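# Place a grinder body inside the open carton

## Task

Put a single grinder body inside the carton that stands open, then open the gripper so the robot is no longer holding it.

## Robot and tools

Robot: two arms, left_arm and right_arm, each with a parallel two-finger gripper. Names are labels only, not image sides. left_arm is mounted at (-0.024, +0.356, 0) m and right_arm at (+0.006, -0.344, 0) m, both slightly yawed. Everything uses one scene frame: origin on the table top midway between the arms, +x out across the table, +y toward left_arm, +z up.

Gripper geometry: fingers extend along the gripper's own +z axis and close along its y axis. The reported end_effector_position is the point between the pads, roughly 1 cm short of the fingertips. Orientation is a quaternion written w first (qw, qx, qy, qz). A wrist camera on each gripper adds bulk near the hand.

The 16-number row: every motion command is one flat list of 16 numbers covering both arms, even if only one moves. Order: left_arm x, y, z, qw, qx, qy, qz, opening, then right_arm the same eight. x, y, z are an absolute target in metres in the scene frame for the pinch point, and the quaternion is an absolute target orientation, so the first seven numbers per arm form a pose, not an offset. Opening ranges from -1 (closed) to +1 (fully open, 0.094 m). A target more than 0.6 m from the arm's last reported position, measured along any of its gripper axes, makes the call refused and nothing is sent. To keep an arm still, resend exactly its last reported position and the quaternion you intend (not a drifted readback) each call, with its wanted opening.

Tools:
- execute_actions {"actions": [...], "pictures": bool}. Empty list: just returns the state. One action {"rows": [[16 numbers], ...], "steps": n}: up to 15 rows and at most 15 steps of 1/30 s; each row drives one step, the final row repeats to fill. A wait {"steps": n} up to 300 steps, counted from the previous result.
- move {"target": [16 numbers], "speed": m/s}: straight-line path for each gripper toward its pose, both finishing together, lasting 0.5 to 10 s (cut off at 10 s). Speed 0.002 to 0.5, default 0.25; turn rate capped at twice that in rad/s, taking the shorter rotation. Opening is applied when the move begins. Paths do not avoid objects or the other arm. Grippers trail and can overshoot the speed, mostly with an outstretched arm.
- wait {"seconds": 0 to 10}: lets the simulation run with no new command.
- zoom_image {"camera": cam_high | cam_left_wrist | cam_right_wrist, "region": [x0, y0, x1, y1]}: pixel box, origin top-left, at most 504x504, from that camera's newest 504x504 image.
- read_manual {"section": "licences"}: licence text only.
- finished_scene {"scene": n}: ends and grades the current scene; irreversible. The goal must hold at that moment and afterwards.

Controller behaviour: each control step, the commanded pose is limited to 70 mm and 16 degrees from the measured pose, then solved by damped inverse kinematics that favours position over orientation. Far targets therefore need several commands; after an action, the arm only continues to its last clipped pose. Arms often settle a centimetre or more off, usually low, and printed positions get less accurate at long reach. The simulation keeps running while you compose replies.

Reading results: the state line lists each arm's position and quaternion. grip_measured shows finger opening on the command scale; the last Joint positions value is the opening in metres. Each gripper has a fixed reading error up to about 1 mm. A "Hand target" line shows where the controller is now steering. "pose unreachable" means the clearance check altered or blocked that arm's command; HELD marks steps where it was not sent. A move adds a "move:" line: ending (done, off_target, moving, held, fault), limits such as paced (pose clipped) or held (steps blocked, after which the arm may rush), plus distance to target. FAULT or OVER-TEMPERATURE FAULT lines mean an arm stopped. Torques include offsets and noise, so treat them as rough. Joint limits (rad): waist -2.618 to 3.054, shoulder 0 to 3.142, elbow 0 to 3.142, wrist pitch and yaw -1.571 to 1.571, wrist roll -2.094 to 2.094.

Grasping: to hold something, command an opening beneath grip_measured; about 0.03 below gives a firm hold, a smaller margin a gentler one. Pad force tops out near 50 to 62 N, less on very thin parts. Expect occasional brief tugs on held items or nudges to loose ones, so keep a firm grip while carrying.

Cautions: do not push anything off the table, which fails the job. Avoid drops, slips, slams, and hard pushes; faster moves and targets set deeper past contact press harder. Never let the arms collide or press together. Holding loads heats motors: MOTOR HOT appears at 75 °C, 90 °C halts that arm for 10 s, 100 °C makes it go limp and fall. Suggested order: look and zoom to locate the grinder body and carton, approach above with fingers down, descend, close, lift, move over the carton, lower, open, withdraw, then call finished_scene.

Each tool is called by a JSON object that holds its "api" and its "payload".

## Session

{"api": "execute_actions", "payload": {"actions": []}}

Scene clock: 0.00 s of 4400.00 s.
left_arm: end_effector_position=(+0.3751, -0.1884, +0.2774) grip_measured=+1.000 end_effector_quat_wxyz=(+0.576, +0.502, +0.608, -0.216) | right_arm: end_effector_position=(+0.3616, -0.5153, +0.1267) grip_measured=+1.000 end_effector_quat_wxyz=(+0.271, +0.207, +0.930, +0.138)
Joint positions: left_arm=[-1.076  2.24   2.048 -0.057  0.143  0.366  0.094] | right_arm=[-0.803  1.673  1.254 -0.741 -0.477 -0.121  0.094]
Joint velocities: left_arm=[-0.012  0.002 -0.017 -0.081  0.022 -0.066  0.   ] | right_arm=[-0.022 -0.007  0.012  0.051  0.007  0.022  0.   ]
Joint torques (N m, as the arm reports them, + toward a larger angle): no reading
Hand target (left_arm): +0.373, -0.187, +0.305; +0.597, +0.491, +0.594, -0.225
Hand target (right_arm): +0.366, -0.516, +0.138; +0.288, +0.199, +0.927, +0.136

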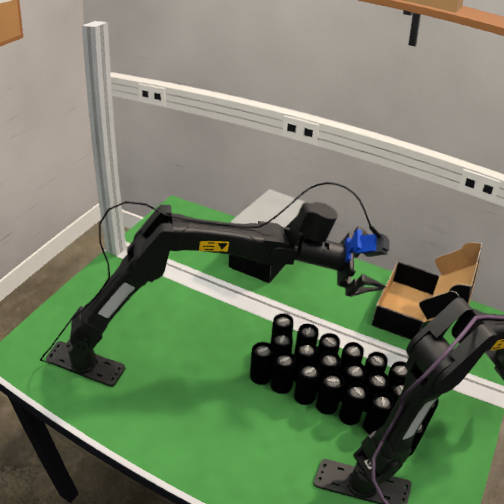

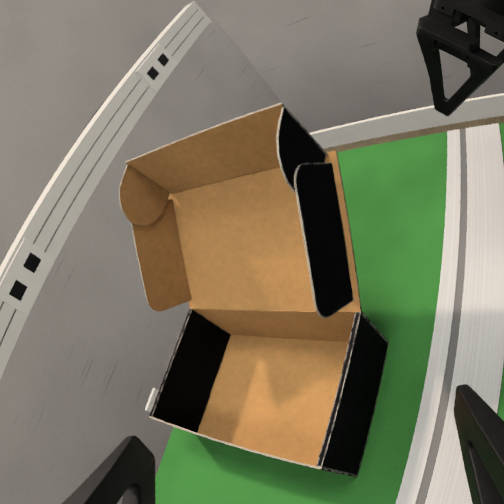

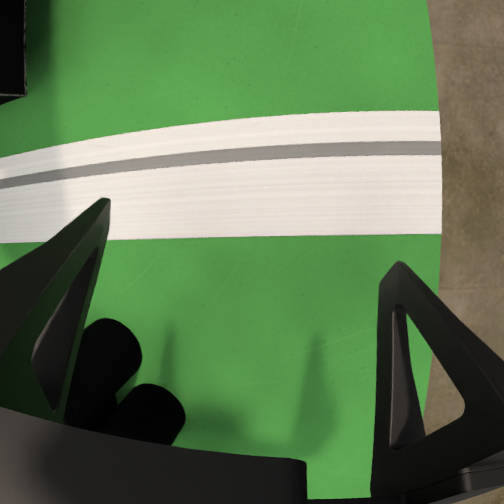

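{"api": "move", "payload": {"target": [0.25,0.4,0.3,0.5,0,0.866,0,1,0.25,-0.43,0.22,0.12,0,0.993,0,1], "speed": 0.35}}

Scene clock: 4.13 s of 4400.00 s.
left_arm: end_effector_position=(+0.2419, +0.3972, +0.2807) grip_measured=+1.000 end_effector_quat_wxyz=(+0.483, +0.001, +0.876, +0.007) | right_arm: end_effector_position=(+0.2466, -0.4331, +0.2043) grip_measured=+1.000 end_effector_quat_wxyz=(+0.097, +0.013, +0.995, +0.006)
Joint positions: left_arm=[ 0.145  0.795  0.995 -0.784  0.259  0.183  0.094] | right_arm=[-0.563  1.386  1.429 -1.44  -0.088 -0.388  0.094]
Joint velocities: left_arm=[-0.012 -0.012 -0.017 -0.081  0.066 -0.037  0.   ] | right_arm=[-0.002  0.007 -0.017 -0.066  0.037 -0.037  0.   ]
Joint torques (N m, as the arm reports them, + toward a larger angle): left_arm=[0.96 0.15 9.8  2.08 0.23 0.04] | right_arm=[ 0.79 -5.29  7.71  0.45 -0.07 -0.12]
Hand target (left_arm): +0.244, +0.398, +0.295; +0.497, +0.005, +0.868, +0.007
Hand target (right_arm): +0.248, -0.431, +0.218; +0.119, +0.002, +0.993, -0.003
Off the commanded pose (left_arm): 0.021 m, 2 deg.
Off the commanded pose (right_arm): 0.016 m, 3 deg.
move: off_target (left_arm, right_arm)

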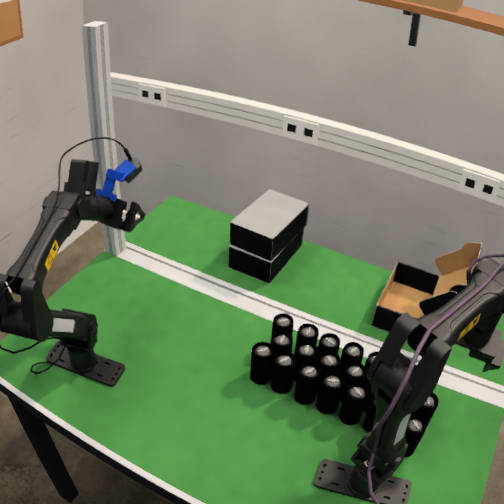

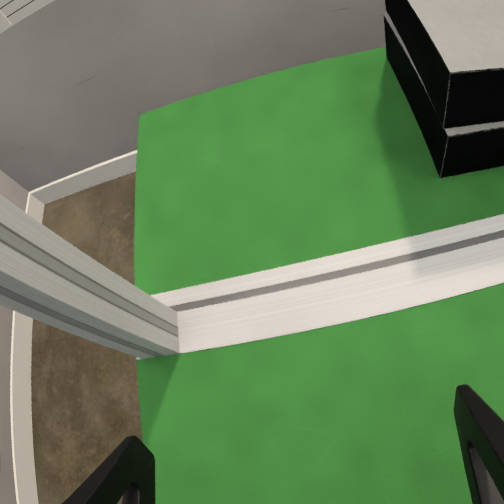

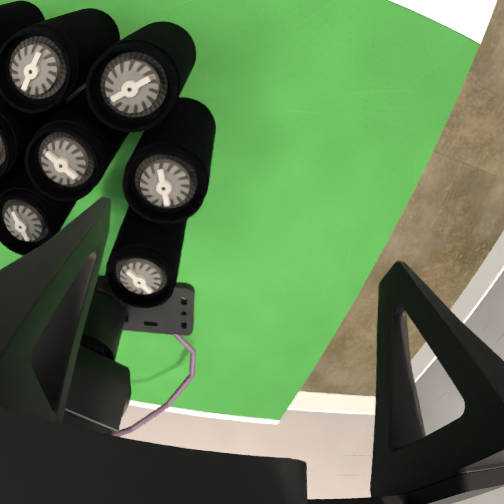

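Again a displaced one, slightly nearer the base.

{"api": "move", "payload": {"target": [0.242,0.397,0.281,0.483,0,0.876,0,1,0.125,-0.395,0.135,0.03,0,0.999,0,0.6], "speed": 0.2}}

Scene clock: 7.73 s of 4400.00 s.
left_arm: end_effector_position=(+0.2409, +0.3965, +0.2791) grip_measured=+1.000 end_effector_quat_wxyz=(+0.480, +0.002, +0.877, +0.005) | right_arm: end_effector_position=(+0.1268, -0.3941, +0.1319) grip_measured=+0.603 end_effector_quat_wxyz=(+0.020, +0.001, +1.000, +0.004)
Joint positions: left_arm=[ 0.145  0.795  0.995 -0.792  0.261  0.184  0.094] | right_arm=[-0.578  0.987  0.911 -1.463 -0.024 -0.434  0.075]
Joint velocities: left_arm=[ 0.012  0.017 -0.017 -0.022 -0.007  0.007  0.   ] | right_arm=[ 0.002  0.002  0.007 -0.022 -0.022  0.022  0.   ]
Joint torques (N m, as the arm reports them, + toward a larger angle): left_arm=[ 0.86 -0.15  6.99  2.07  0.3   0.02] | right_arm=[-0.81 -1.95  5.19  0.27 -0.01 -0.13]
Hand target (left_arm): +0.242, +0.397, +0.281; +0.483, -0.000, +0.876, +0.000
Hand target (right_arm): +0.126, -0.395, +0.134; +0.030, +0.001, +1.000, -0.001
Off the commanded pose (left_arm): 0.002 m, 1 deg.
Off the commanded pose (right_arm): 0.004 m, 1 deg.
move: done

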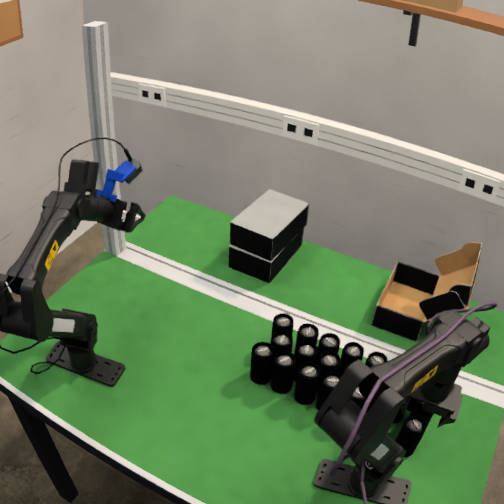

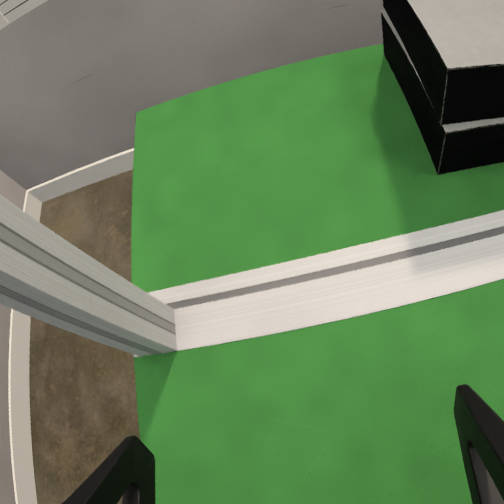

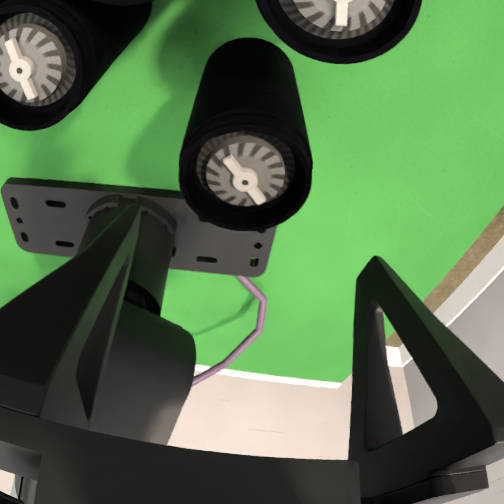

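{"api": "move", "payload": {"target": [0.242,0.397,0.281,0.483,0,0.876,0,1,0.126,-0.394,0.07,0.05,0,0.998,0,0.8], "speed": 0.1}}

{"api": "move", "payload": {"target": [0.242,0.397,0.281,0.483,0,0.876,0,1,0.126,-0.394,0.07,0.05,0,0.998,0,-0.05]}}

Scene clock: 10.93 s of 4400.00 s.
left_arm: end_effector_position=(+0.2406, +0.3964, +0.2786) grip_measured=+1.000 end_effector_quat_wxyz=(+0.479, +0.002, +0.878, +0.005) | right_arm: end_effector_position=(+0.1211, -0.3931, +0.0681) grip_measured=+0.797 end_effector_quat_wxyz=(+0.028, -0.001, +1.000, +0.002)
Joint positions: left_arm=[ 0.145  0.795  0.995 -0.794  0.261  0.184  0.094] | right_arm=[-0.597  0.929  0.634 -1.228 -0.029 -0.456  0.084]
Joint velocities: left_arm=[ 0.007 -0.002 -0.002 -0.037 -0.007 -0.037  0.   ] | right_arm=[ 0.007  0.002  0.017 -0.037 -0.066 -0.037  0.   ]
Joint torques (N m, as the arm reports them, + toward a larger angle): left_arm=[ 0.76  0.05  7.13  2.05  0.28 -0.03] | right_arm=[-0.72 -1.87  5.15  0.43 -0.2  -0.13]
Hand target (left_arm): +0.242, +0.397, +0.281; +0.483, -0.000, +0.876, +0.000
Hand target (right_arm): +0.126, -0.394, +0.070; +0.050, -0.001, +0.999, +0.000
Off the commanded pose (left_arm): 0.003 m, 1 deg.
Off the commanded pose (right_arm): 0.005 m, 3 deg.
move: off_target (right_arm)

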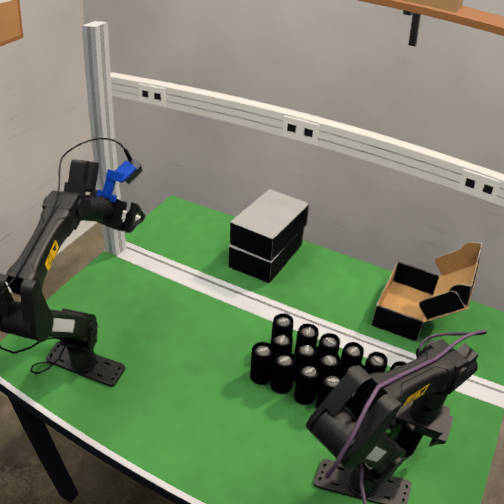

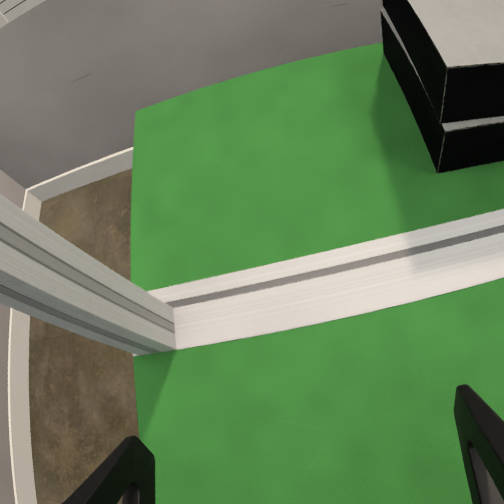

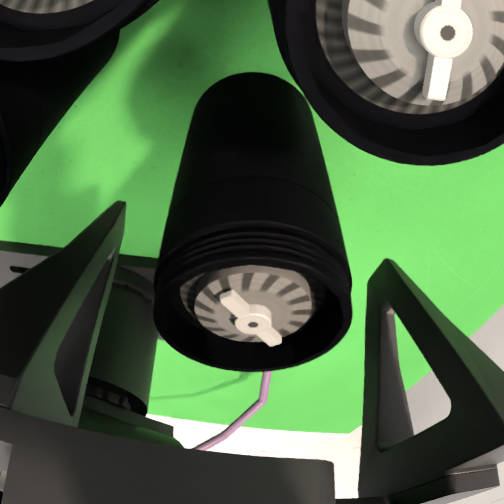

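Scene clock: 11.63 s of 4400.00 s.
left_arm: end_effector_position=(+0.2403, +0.3963, +0.2781) grip_measured=+1.000 end_effector_quat_wxyz=(+0.478, +0.001, +0.878, +0.004) | right_arm: end_effector_position=(+0.1207, -0.3929, +0.0681) grip_measured=+0.036 end_effector_quat_wxyz=(+0.027, -0.001, +1.000, +0.003)
Joint positions: left_arm=[ 0.145  0.795  0.995 -0.797  0.261  0.184  0.094] | right_arm=[-0.597  0.929  0.634 -1.23  -0.029 -0.456  0.049]
Joint velocities: left_arm=[-0.017 -0.007 -0.007  0.022 -0.066 -0.022  0.   ] | right_arm=[-0.002 -0.007  0.002  0.022 -0.081 -0.081  0.   ]
Joint torques (N m, as the arm reports them, + toward a larger angle): left_arm=[1.   0.04 7.13 2.11 0.26 0.  ] | right_arm=[-0.78 -1.91  5.15  0.46 -0.18 -0.13]
Hand target (left_arm): +0.242, +0.397, +0.281; +0.483, -0.000, +0.876, +0.000
Hand target (right_arm): +0.126, -0.394, +0.070; +0.050, -0.000, +0.999, -0.000
Off the commanded pose (left_arm): 0.003 m, 1 deg.
Off the commanded pose (right_arm): 0.006 m, 3 deg.
move: off_target (right_arm)

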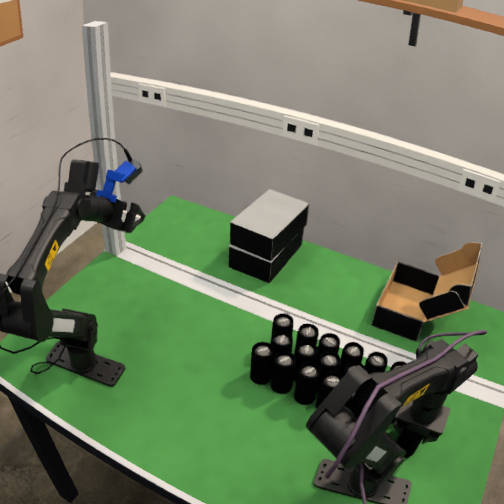

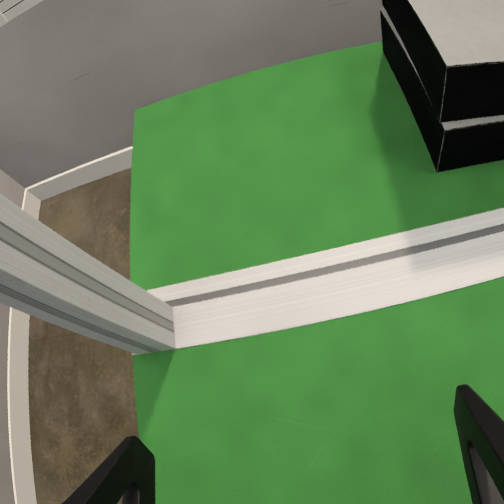

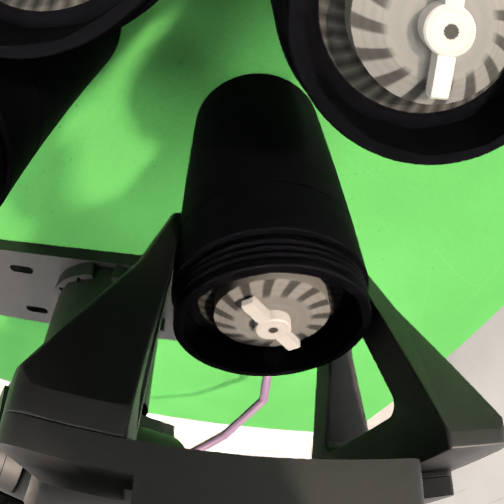

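{"api": "move", "payload": {"target": [0.242,0.397,0.281,0.483,0,0.876,0,1,0.13,-0.385,0.2,0.14,0,0.99,0,-0.05], "speed": 0.2}}

{"api": "move", "payload": {"target": [0.242,0.397,0.281,0.483,0,0.876,0,1,0.15,-0.19,0.22,0.15,-0.37,0.915,0.06,-0.05], "speed": 0.3}}

{"api": "move", "payload": {"target": [0.242,0.397,0.281,0.483,0,0.876,0,1,0.0,0.07,0.18,0.05,-0.705,0.705,0.05,-0.05], "speed": 0.35}}

{"api": "move", "payload": {"target": [0.242,0.397,0.281,0.483,0,0.876,0,1,0.0,0.125,0.085,0.05,-0.705,0.705,0.05,-0.05], "speed": 0.1}}

Scene clock: 16.80 s of 4400.00 s.
left_arm: end_effector_position=(+0.2400, +0.3962, +0.2777) grip_measured=+1.000 end_effector_quat_wxyz=(+0.477, +0.001, +0.879, +0.004) | right_arm: end_effector_position=(+0.1263, -0.3859, +0.1878) grip_measured=+0.036 end_effector_quat_wxyz=(+0.114, +0.001, +0.994, +0.004)
Joint positions: left_arm=[ 0.145  0.795  0.995 -0.799  0.261  0.184  0.094] | right_arm=[-0.652  0.873  1.081 -1.583 -0.117 -0.498  0.049]
Joint velocities: left_arm=[ 0.002 -0.002 -0.012 -0.007 -0.037  0.007  0.   ] | right_arm=[-0.022  0.012  0.002  0.007 -0.007  0.007 -0.   ]
Joint torques (N m, as the arm reports them, + toward a larger angle): left_arm=[ 0.76 -0.11  6.95  2.11  0.28 -0.01] | right_arm=[-0.77 -0.39  7.78  0.51 -0.33 -0.13]
Hand target (left_arm): +0.242, +0.397, +0.281; +0.483, -0.000, +0.876, +0.000
Hand target (right_arm): +0.130, -0.385, +0.199; +0.140, -0.001, +0.990, +0.001
Off the commanded pose (left_arm): 0.004 m, 1 deg.
Off the commanded pose (right_arm): 0.013 m, 3 deg.
After step 90, 0.93 s passed at rest.
move: off_target (right_arm)

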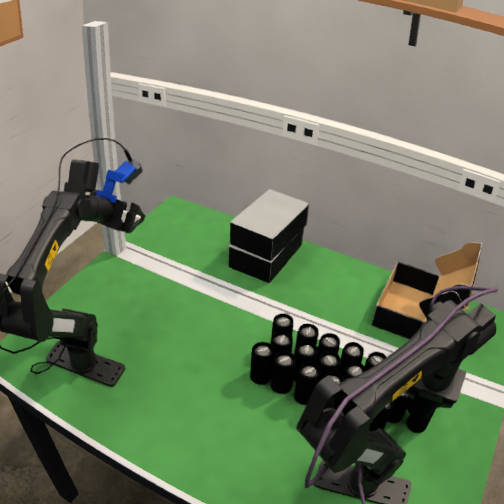

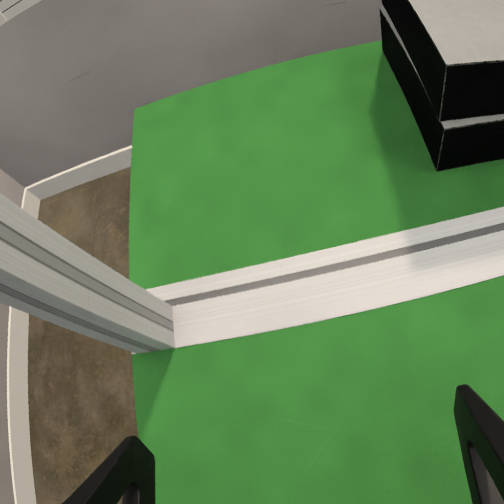

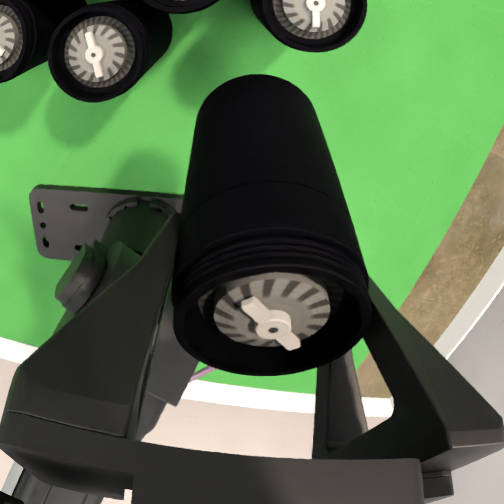

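Scene clock: 18.53 s of 4400.00 s.
left_arm: end_effector_position=(+0.2397, +0.3961, +0.2771) grip_measured=+1.000 end_effector_quat_wxyz=(+0.476, +0.001, +0.880, +0.004) | right_arm: end_effector_position=(+0.1375, -0.2085, +0.2067) grip_measured=+0.036 end_effector_quat_wxyz=(+0.104, -0.371, +0.922, +0.043)
Joint positions: left_arm=[ 0.145  0.795  0.995 -0.802  0.261  0.184  0.094] | right_arm=[ 0.656  1.097  1.244 -1.492  0.005  0.032  0.049]
Joint velocities: left_arm=[-0.007  0.017  0.022  0.022  0.066 -0.037  0.   ] | right_arm=[-0.012  0.002  0.002  0.022 -0.007 -0.007 -0.001]
Joint torques (N m, as the arm reports them, + toward a larger angle): left_arm=[ 0.92 -0.08  7.13  2.17  0.28 -0.03] | right_arm=[ 0.78 -1.04  8.47  0.88  0.05  0.  ]
Hand target (left_arm): +0.242, +0.397, +0.281; +0.483, -0.000, +0.876, +0.000
Hand target (right_arm): +0.147, -0.198, +0.220; +0.139, -0.372, +0.916, +0.055
Off the commanded pose (left_arm): 0.005 m, 1 deg.
Off the commanded pose (right_arm): 0.026 m, 6 deg.
move: off_target (right_arm)

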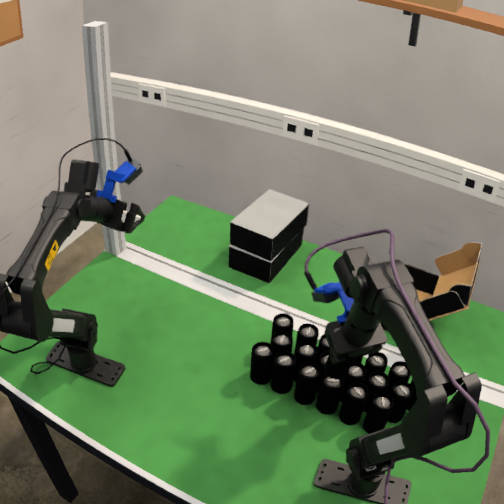

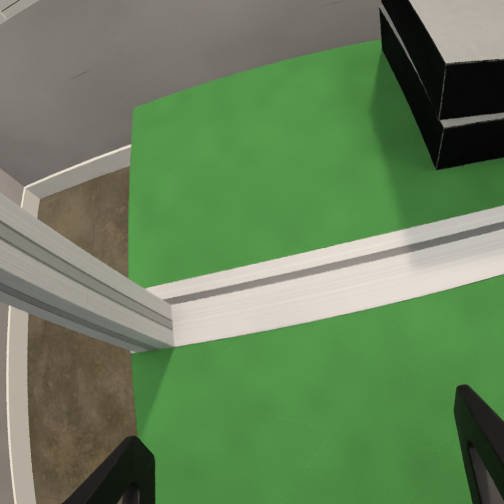

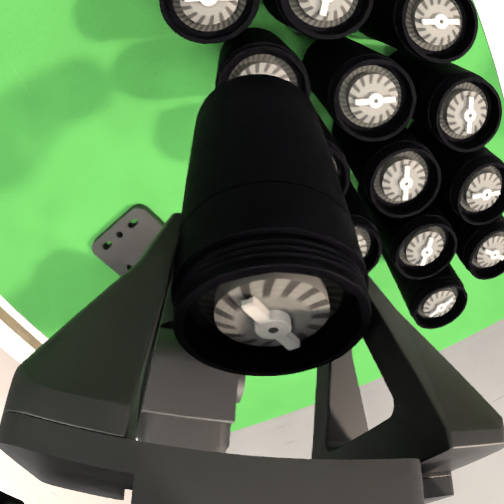

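Scene clock: 20.47 s of 4400.00 s.
left_arm: end_effector_position=(+0.2393, +0.3960, +0.2766) grip_measured=+1.000 end_effector_quat_wxyz=(+0.475, +0.001, +0.880, +0.003) | right_arm: end_effector_position=(+0.0051, +0.0599, +0.1655) grip_measured=+0.037 end_effector_quat_wxyz=(+0.029, -0.702, +0.711, +0.021)
Joint positions: left_arm=[ 0.145  0.795  0.995 -0.804  0.261  0.184  0.094] | right_arm=[ 1.434  2.049  2.05  -1.503  0.012  0.017  0.049]
Joint velocities: left_arm=[ 0.002 -0.002 -0.007 -0.007  0.095  0.007  0.   ] | right_arm=[ 0.002 -0.002 -0.002 -0.022 -0.066 -0.037 -0.   ]
Joint torques (N m, as the arm reports them, + toward a larger angle): left_arm=[ 0.63 -0.22  7.01  2.19  0.3   0.  ] | right_arm=[  0.18 -10.21   8.37   0.33  -0.03  -0.12]
Hand target (left_arm): +0.242, +0.397, +0.281; +0.483, -0.000, +0.876, +0.000
Hand target (right_arm): +0.003, +0.066, +0.183; -0.047, +0.705, -0.706, -0.043
Off the commanded pose (left_arm): 0.005 m, 1 deg.
Off the commanded pose (right_arm): 0.018 m, 4 deg.
move: off_target (right_arm)

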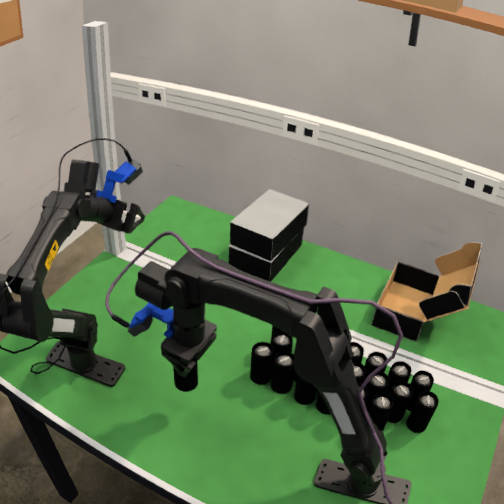

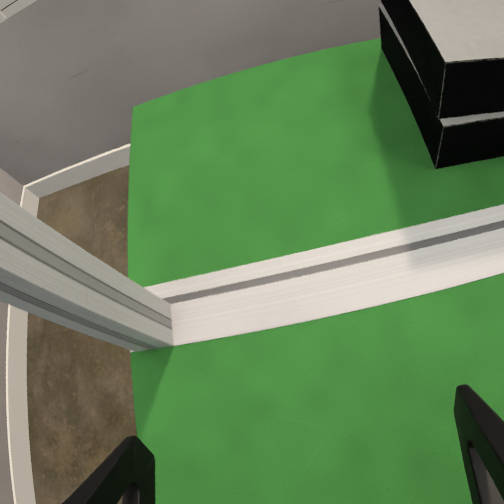

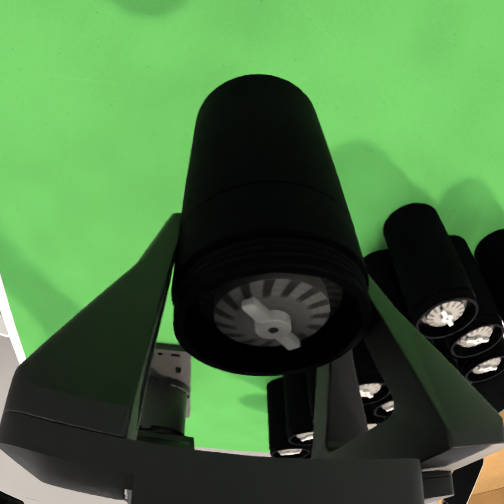

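Scene clock: 21.93 s of 4400.00 s.
left_arm: end_effector_position=(+0.2391, +0.3959, +0.2763) grip_measured=+1.000 end_effector_quat_wxyz=(+0.474, +0.001, +0.881, +0.003) | right_arm: end_effector_position=(+0.0043, +0.1144, +0.0751) grip_measured=+0.037 end_effector_quat_wxyz=(+0.032, -0.702, +0.711, +0.027)
Joint positions: left_arm=[ 0.145  0.795  0.995 -0.806  0.261  0.184  0.094] | right_arm=[ 1.434  2.247  2.    -1.24   0.009  0.017  0.049]
Joint velocities: left_arm=[ 0.002 -0.027 -0.002  0.007 -0.051 -0.007  0.   ] | right_arm=[ 0.012 -0.002 -0.007  0.007 -0.007 -0.037 -0.001]
Joint torques (N m, as the arm reports them, + toward a larger angle): left_arm=[ 0.73 -0.02  7.02  2.2   0.3   0.02] | right_arm=[  0.46 -11.71   6.08   0.61  -0.08  -0.1 ]
Hand target (left_arm): +0.242, +0.397, +0.281; +0.483, -0.000, +0.876, +0.000
Hand target (right_arm): -0.000, +0.125, +0.086; -0.050, +0.706, -0.705, -0.050
Off the commanded pose (left_arm): 0.006 m, 1 deg.
Off the commanded pose (right_arm): 0.015 m, 3 deg.
move: off_target (right_arm)

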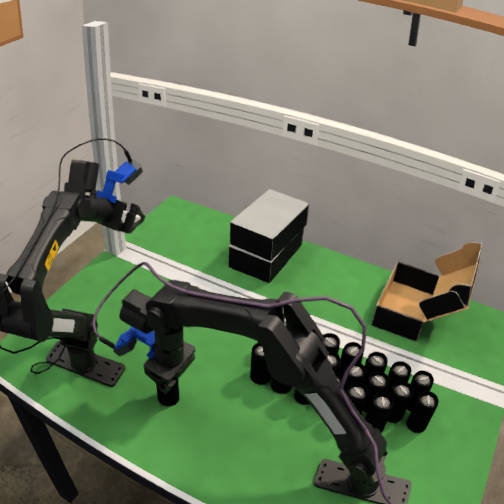

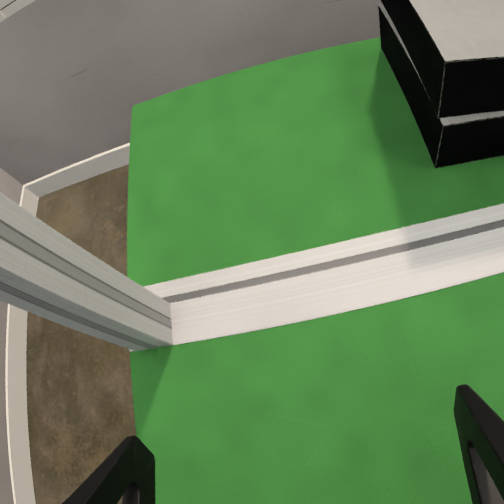

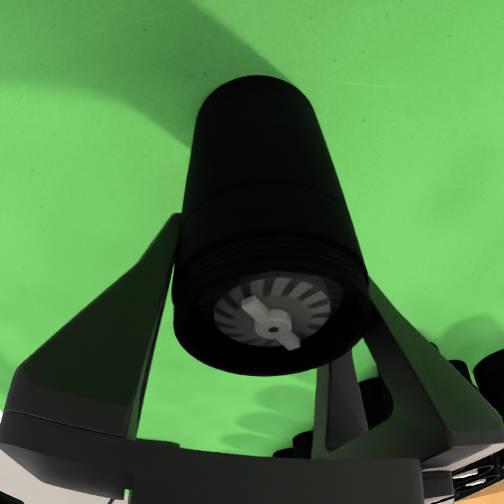

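{"api": "move", "payload": {"target": [0.242,0.397,0.281,0.483,0,0.876,0,1,0.0,0.125,0.074,0.05,-0.705,0.705,0.05,-0.05], "speed": 0.04}}

{"api": "move", "payload": {"target": [0.242,0.397,0.281,0.483,0,0.876,0,1,0.002,0.118,0.078,0.05,-0.705,0.705,0.05,0.8]}}

{"api": "move", "payload": {"target": [0.242,0.397,0.281,0.483,0,0.876,0,1,0.003,0.118,0.05,0.465,-0.533,0.533,0.465,0.8], "speed": 0.25}}

Scene clock: 25.17 s of 4400.00 s.
left_arm: end_effector_position=(+0.2389, +0.3959, +0.2760) grip_measured=+1.000 end_effector_quat_wxyz=(+0.473, +0.001, +0.881, +0.003) | right_arm: end_effector_position=(+0.0043, +0.1148, +0.0736) grip_measured=+0.037 end_effector_quat_wxyz=(+0.035, -0.702, +0.711, +0.030)
Joint positions: left_arm=[ 0.145  0.795  0.995 -0.807  0.261  0.184  0.094] | right_arm=[ 1.434  2.239  1.98  -1.22   0.009  0.017  0.049]
Joint velocities: left_arm=[-0.007  0.007  0.002 -0.051 -0.022 -0.051  0.   ] | right_arm=[-0.002 -0.012 -0.002  0.007  0.066  0.022  0.001]
Joint torques (N m, as the arm reports them, + toward a larger angle): left_arm=[ 0.78 -0.11  6.96  2.23  0.27 -0.01] | right_arm=[  0.49 -11.06   4.15   0.83  -0.09  -0.11]
Hand target (left_arm): +0.242, +0.397, +0.281; +0.483, -0.000, +0.876, +0.000
Hand target (right_arm): -0.000, +0.125, +0.074; -0.049, +0.706, -0.705, -0.050
Off the commanded pose (left_arm): 0.006 m, 1 deg.
Off the commanded pose (right_arm): 0.011 m, 3 deg.
move: off_target (right_arm)

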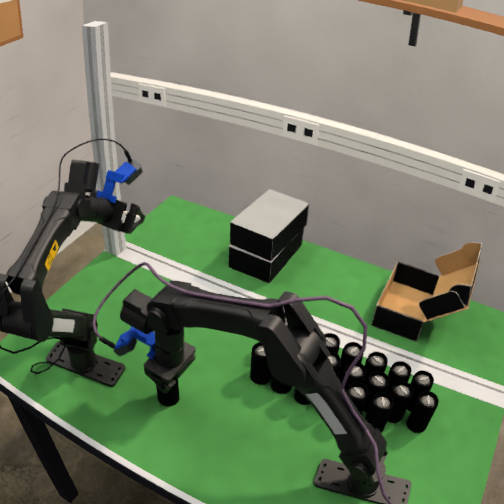

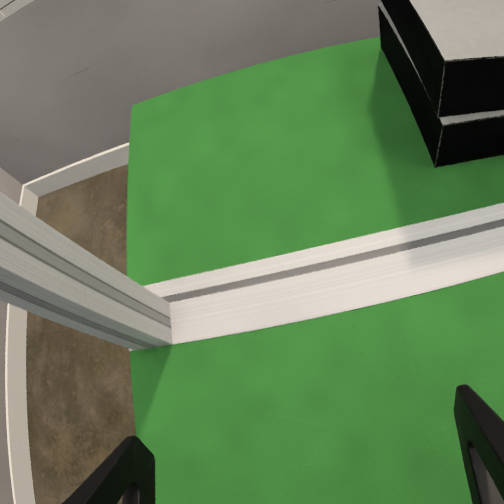

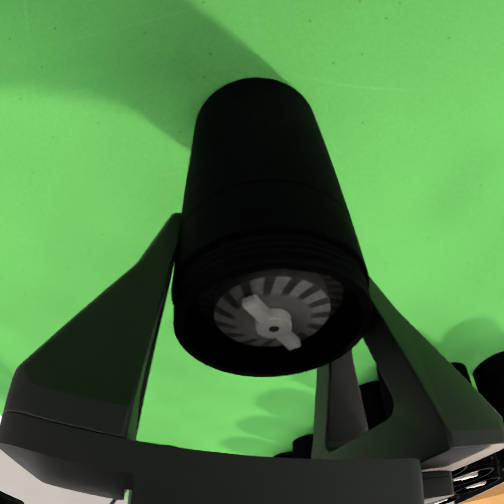

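Scene clock: 26.03 s of 4400.00 s.
left_arm: end_effector_position=(+0.2387, +0.3958, +0.2757) grip_measured=+1.000 end_effector_quat_wxyz=(+0.473, +0.001, +0.881, +0.003) | right_arm: end_effector_position=(+0.0043, +0.1110, +0.0589) grip_measured=+0.797 end_effector_quat_wxyz=(+0.030, -0.703, +0.710, +0.025)
Joint positions: left_arm=[ 0.145  0.795  0.995 -0.809  0.261  0.184  0.094] | right_arm=[ 1.434  2.241  1.925 -1.177  0.009  0.015  0.084]
Joint velocities: left_arm=[ 0.002  0.007  0.007 -0.007 -0.022 -0.037  0.   ] | right_arm=[-0.032  0.002 -0.007 -0.007  0.022  0.037 -0.   ]
Joint torques (N m, as the arm reports them, + toward a larger angle): left_arm=[0.75 0.04 7.05 2.24 0.32 0.01] | right_arm=[  0.21 -13.37   5.2    0.52  -0.09  -0.13]
Hand target (left_arm): +0.242, +0.397, +0.281; +0.483, -0.000, +0.876, +0.000
Hand target (right_arm): +0.002, +0.118, +0.078; -0.049, +0.706, -0.705, -0.050
Off the commanded pose (left_arm): 0.006 m, 1 deg.
Off the commanded pose (right_arm): 0.020 m, 4 deg.
move: off_target (right_arm)

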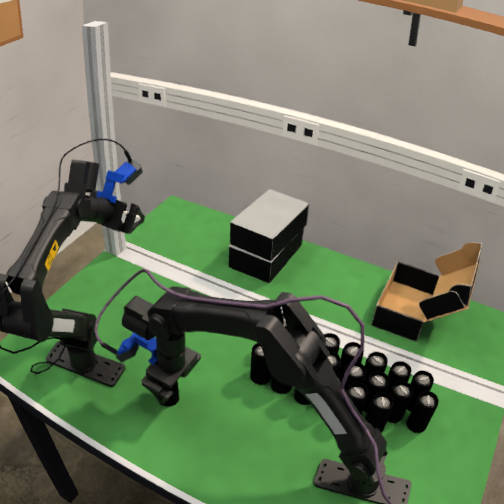

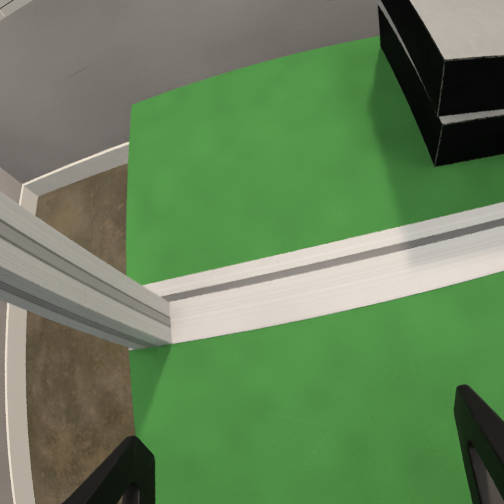

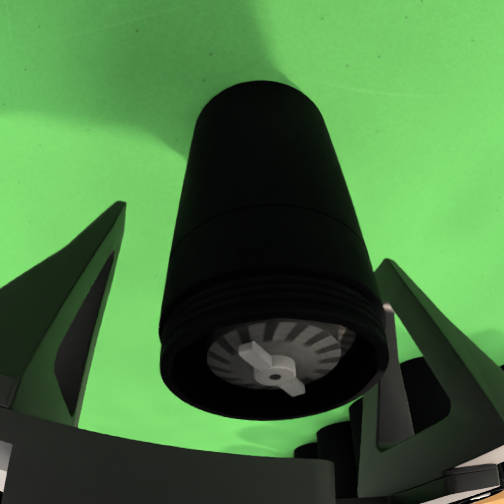

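Scene clock: 29.57 s of 4400.00 s.
left_arm: end_effector_position=(+0.2384, +0.3957, +0.2752) grip_measured=+1.000 end_effector_quat_wxyz=(+0.472, +0.000, +0.882, +0.002) | right_arm: end_effector_position=(-0.0016, +0.1206, +0.0464) grip_measured=+0.797 end_effector_quat_wxyz=(+0.453, -0.542, +0.529, +0.469)
Joint positions: left_arm=[ 0.145  0.795  0.995 -0.812  0.261  0.184  0.094] | right_arm=[ 1.434  2.2    0.56   1.491 -0.024  0.001  0.084]
Joint velocities: left_arm=[-0.022  0.007  0.022  0.007  0.007  0.037  0.   ] | right_arm=[ 0.002 -0.002  0.007 -0.022 -0.037  0.051 -0.001]
Joint torques (N m, as the arm reports them, + toward a larger angle): left_arm=[ 0.83 -0.05  7.12  2.27  0.31 -0.02] | right_arm=[-0.85 -6.45  2.43  1.81 -0.09 -0.08]
Hand target (left_arm): +0.242, +0.397, +0.281; +0.483, -0.000, +0.876, +0.000
Hand target (right_arm): +0.003, +0.121, +0.047; -0.459, +0.539, -0.527, -0.471
Off the commanded pose (left_arm): 0.007 m, 1 deg.
Off the commanded pose (right_arm): 0.006 m, 2 deg.
move: done

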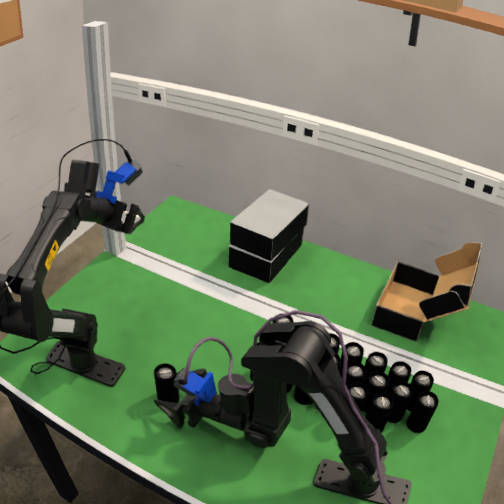

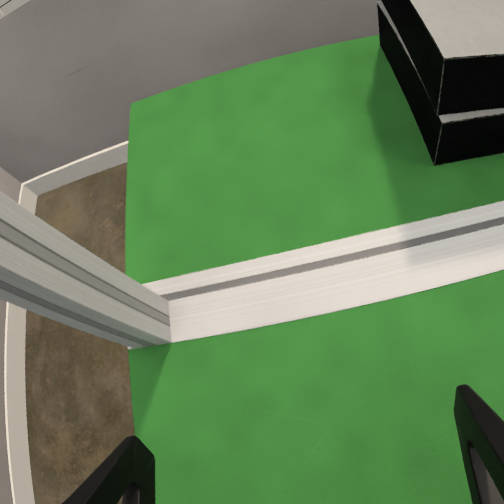

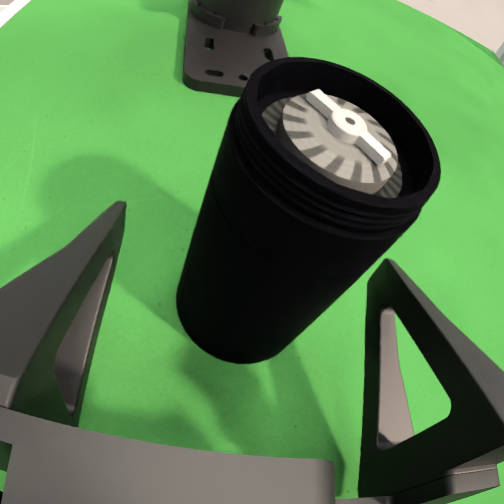

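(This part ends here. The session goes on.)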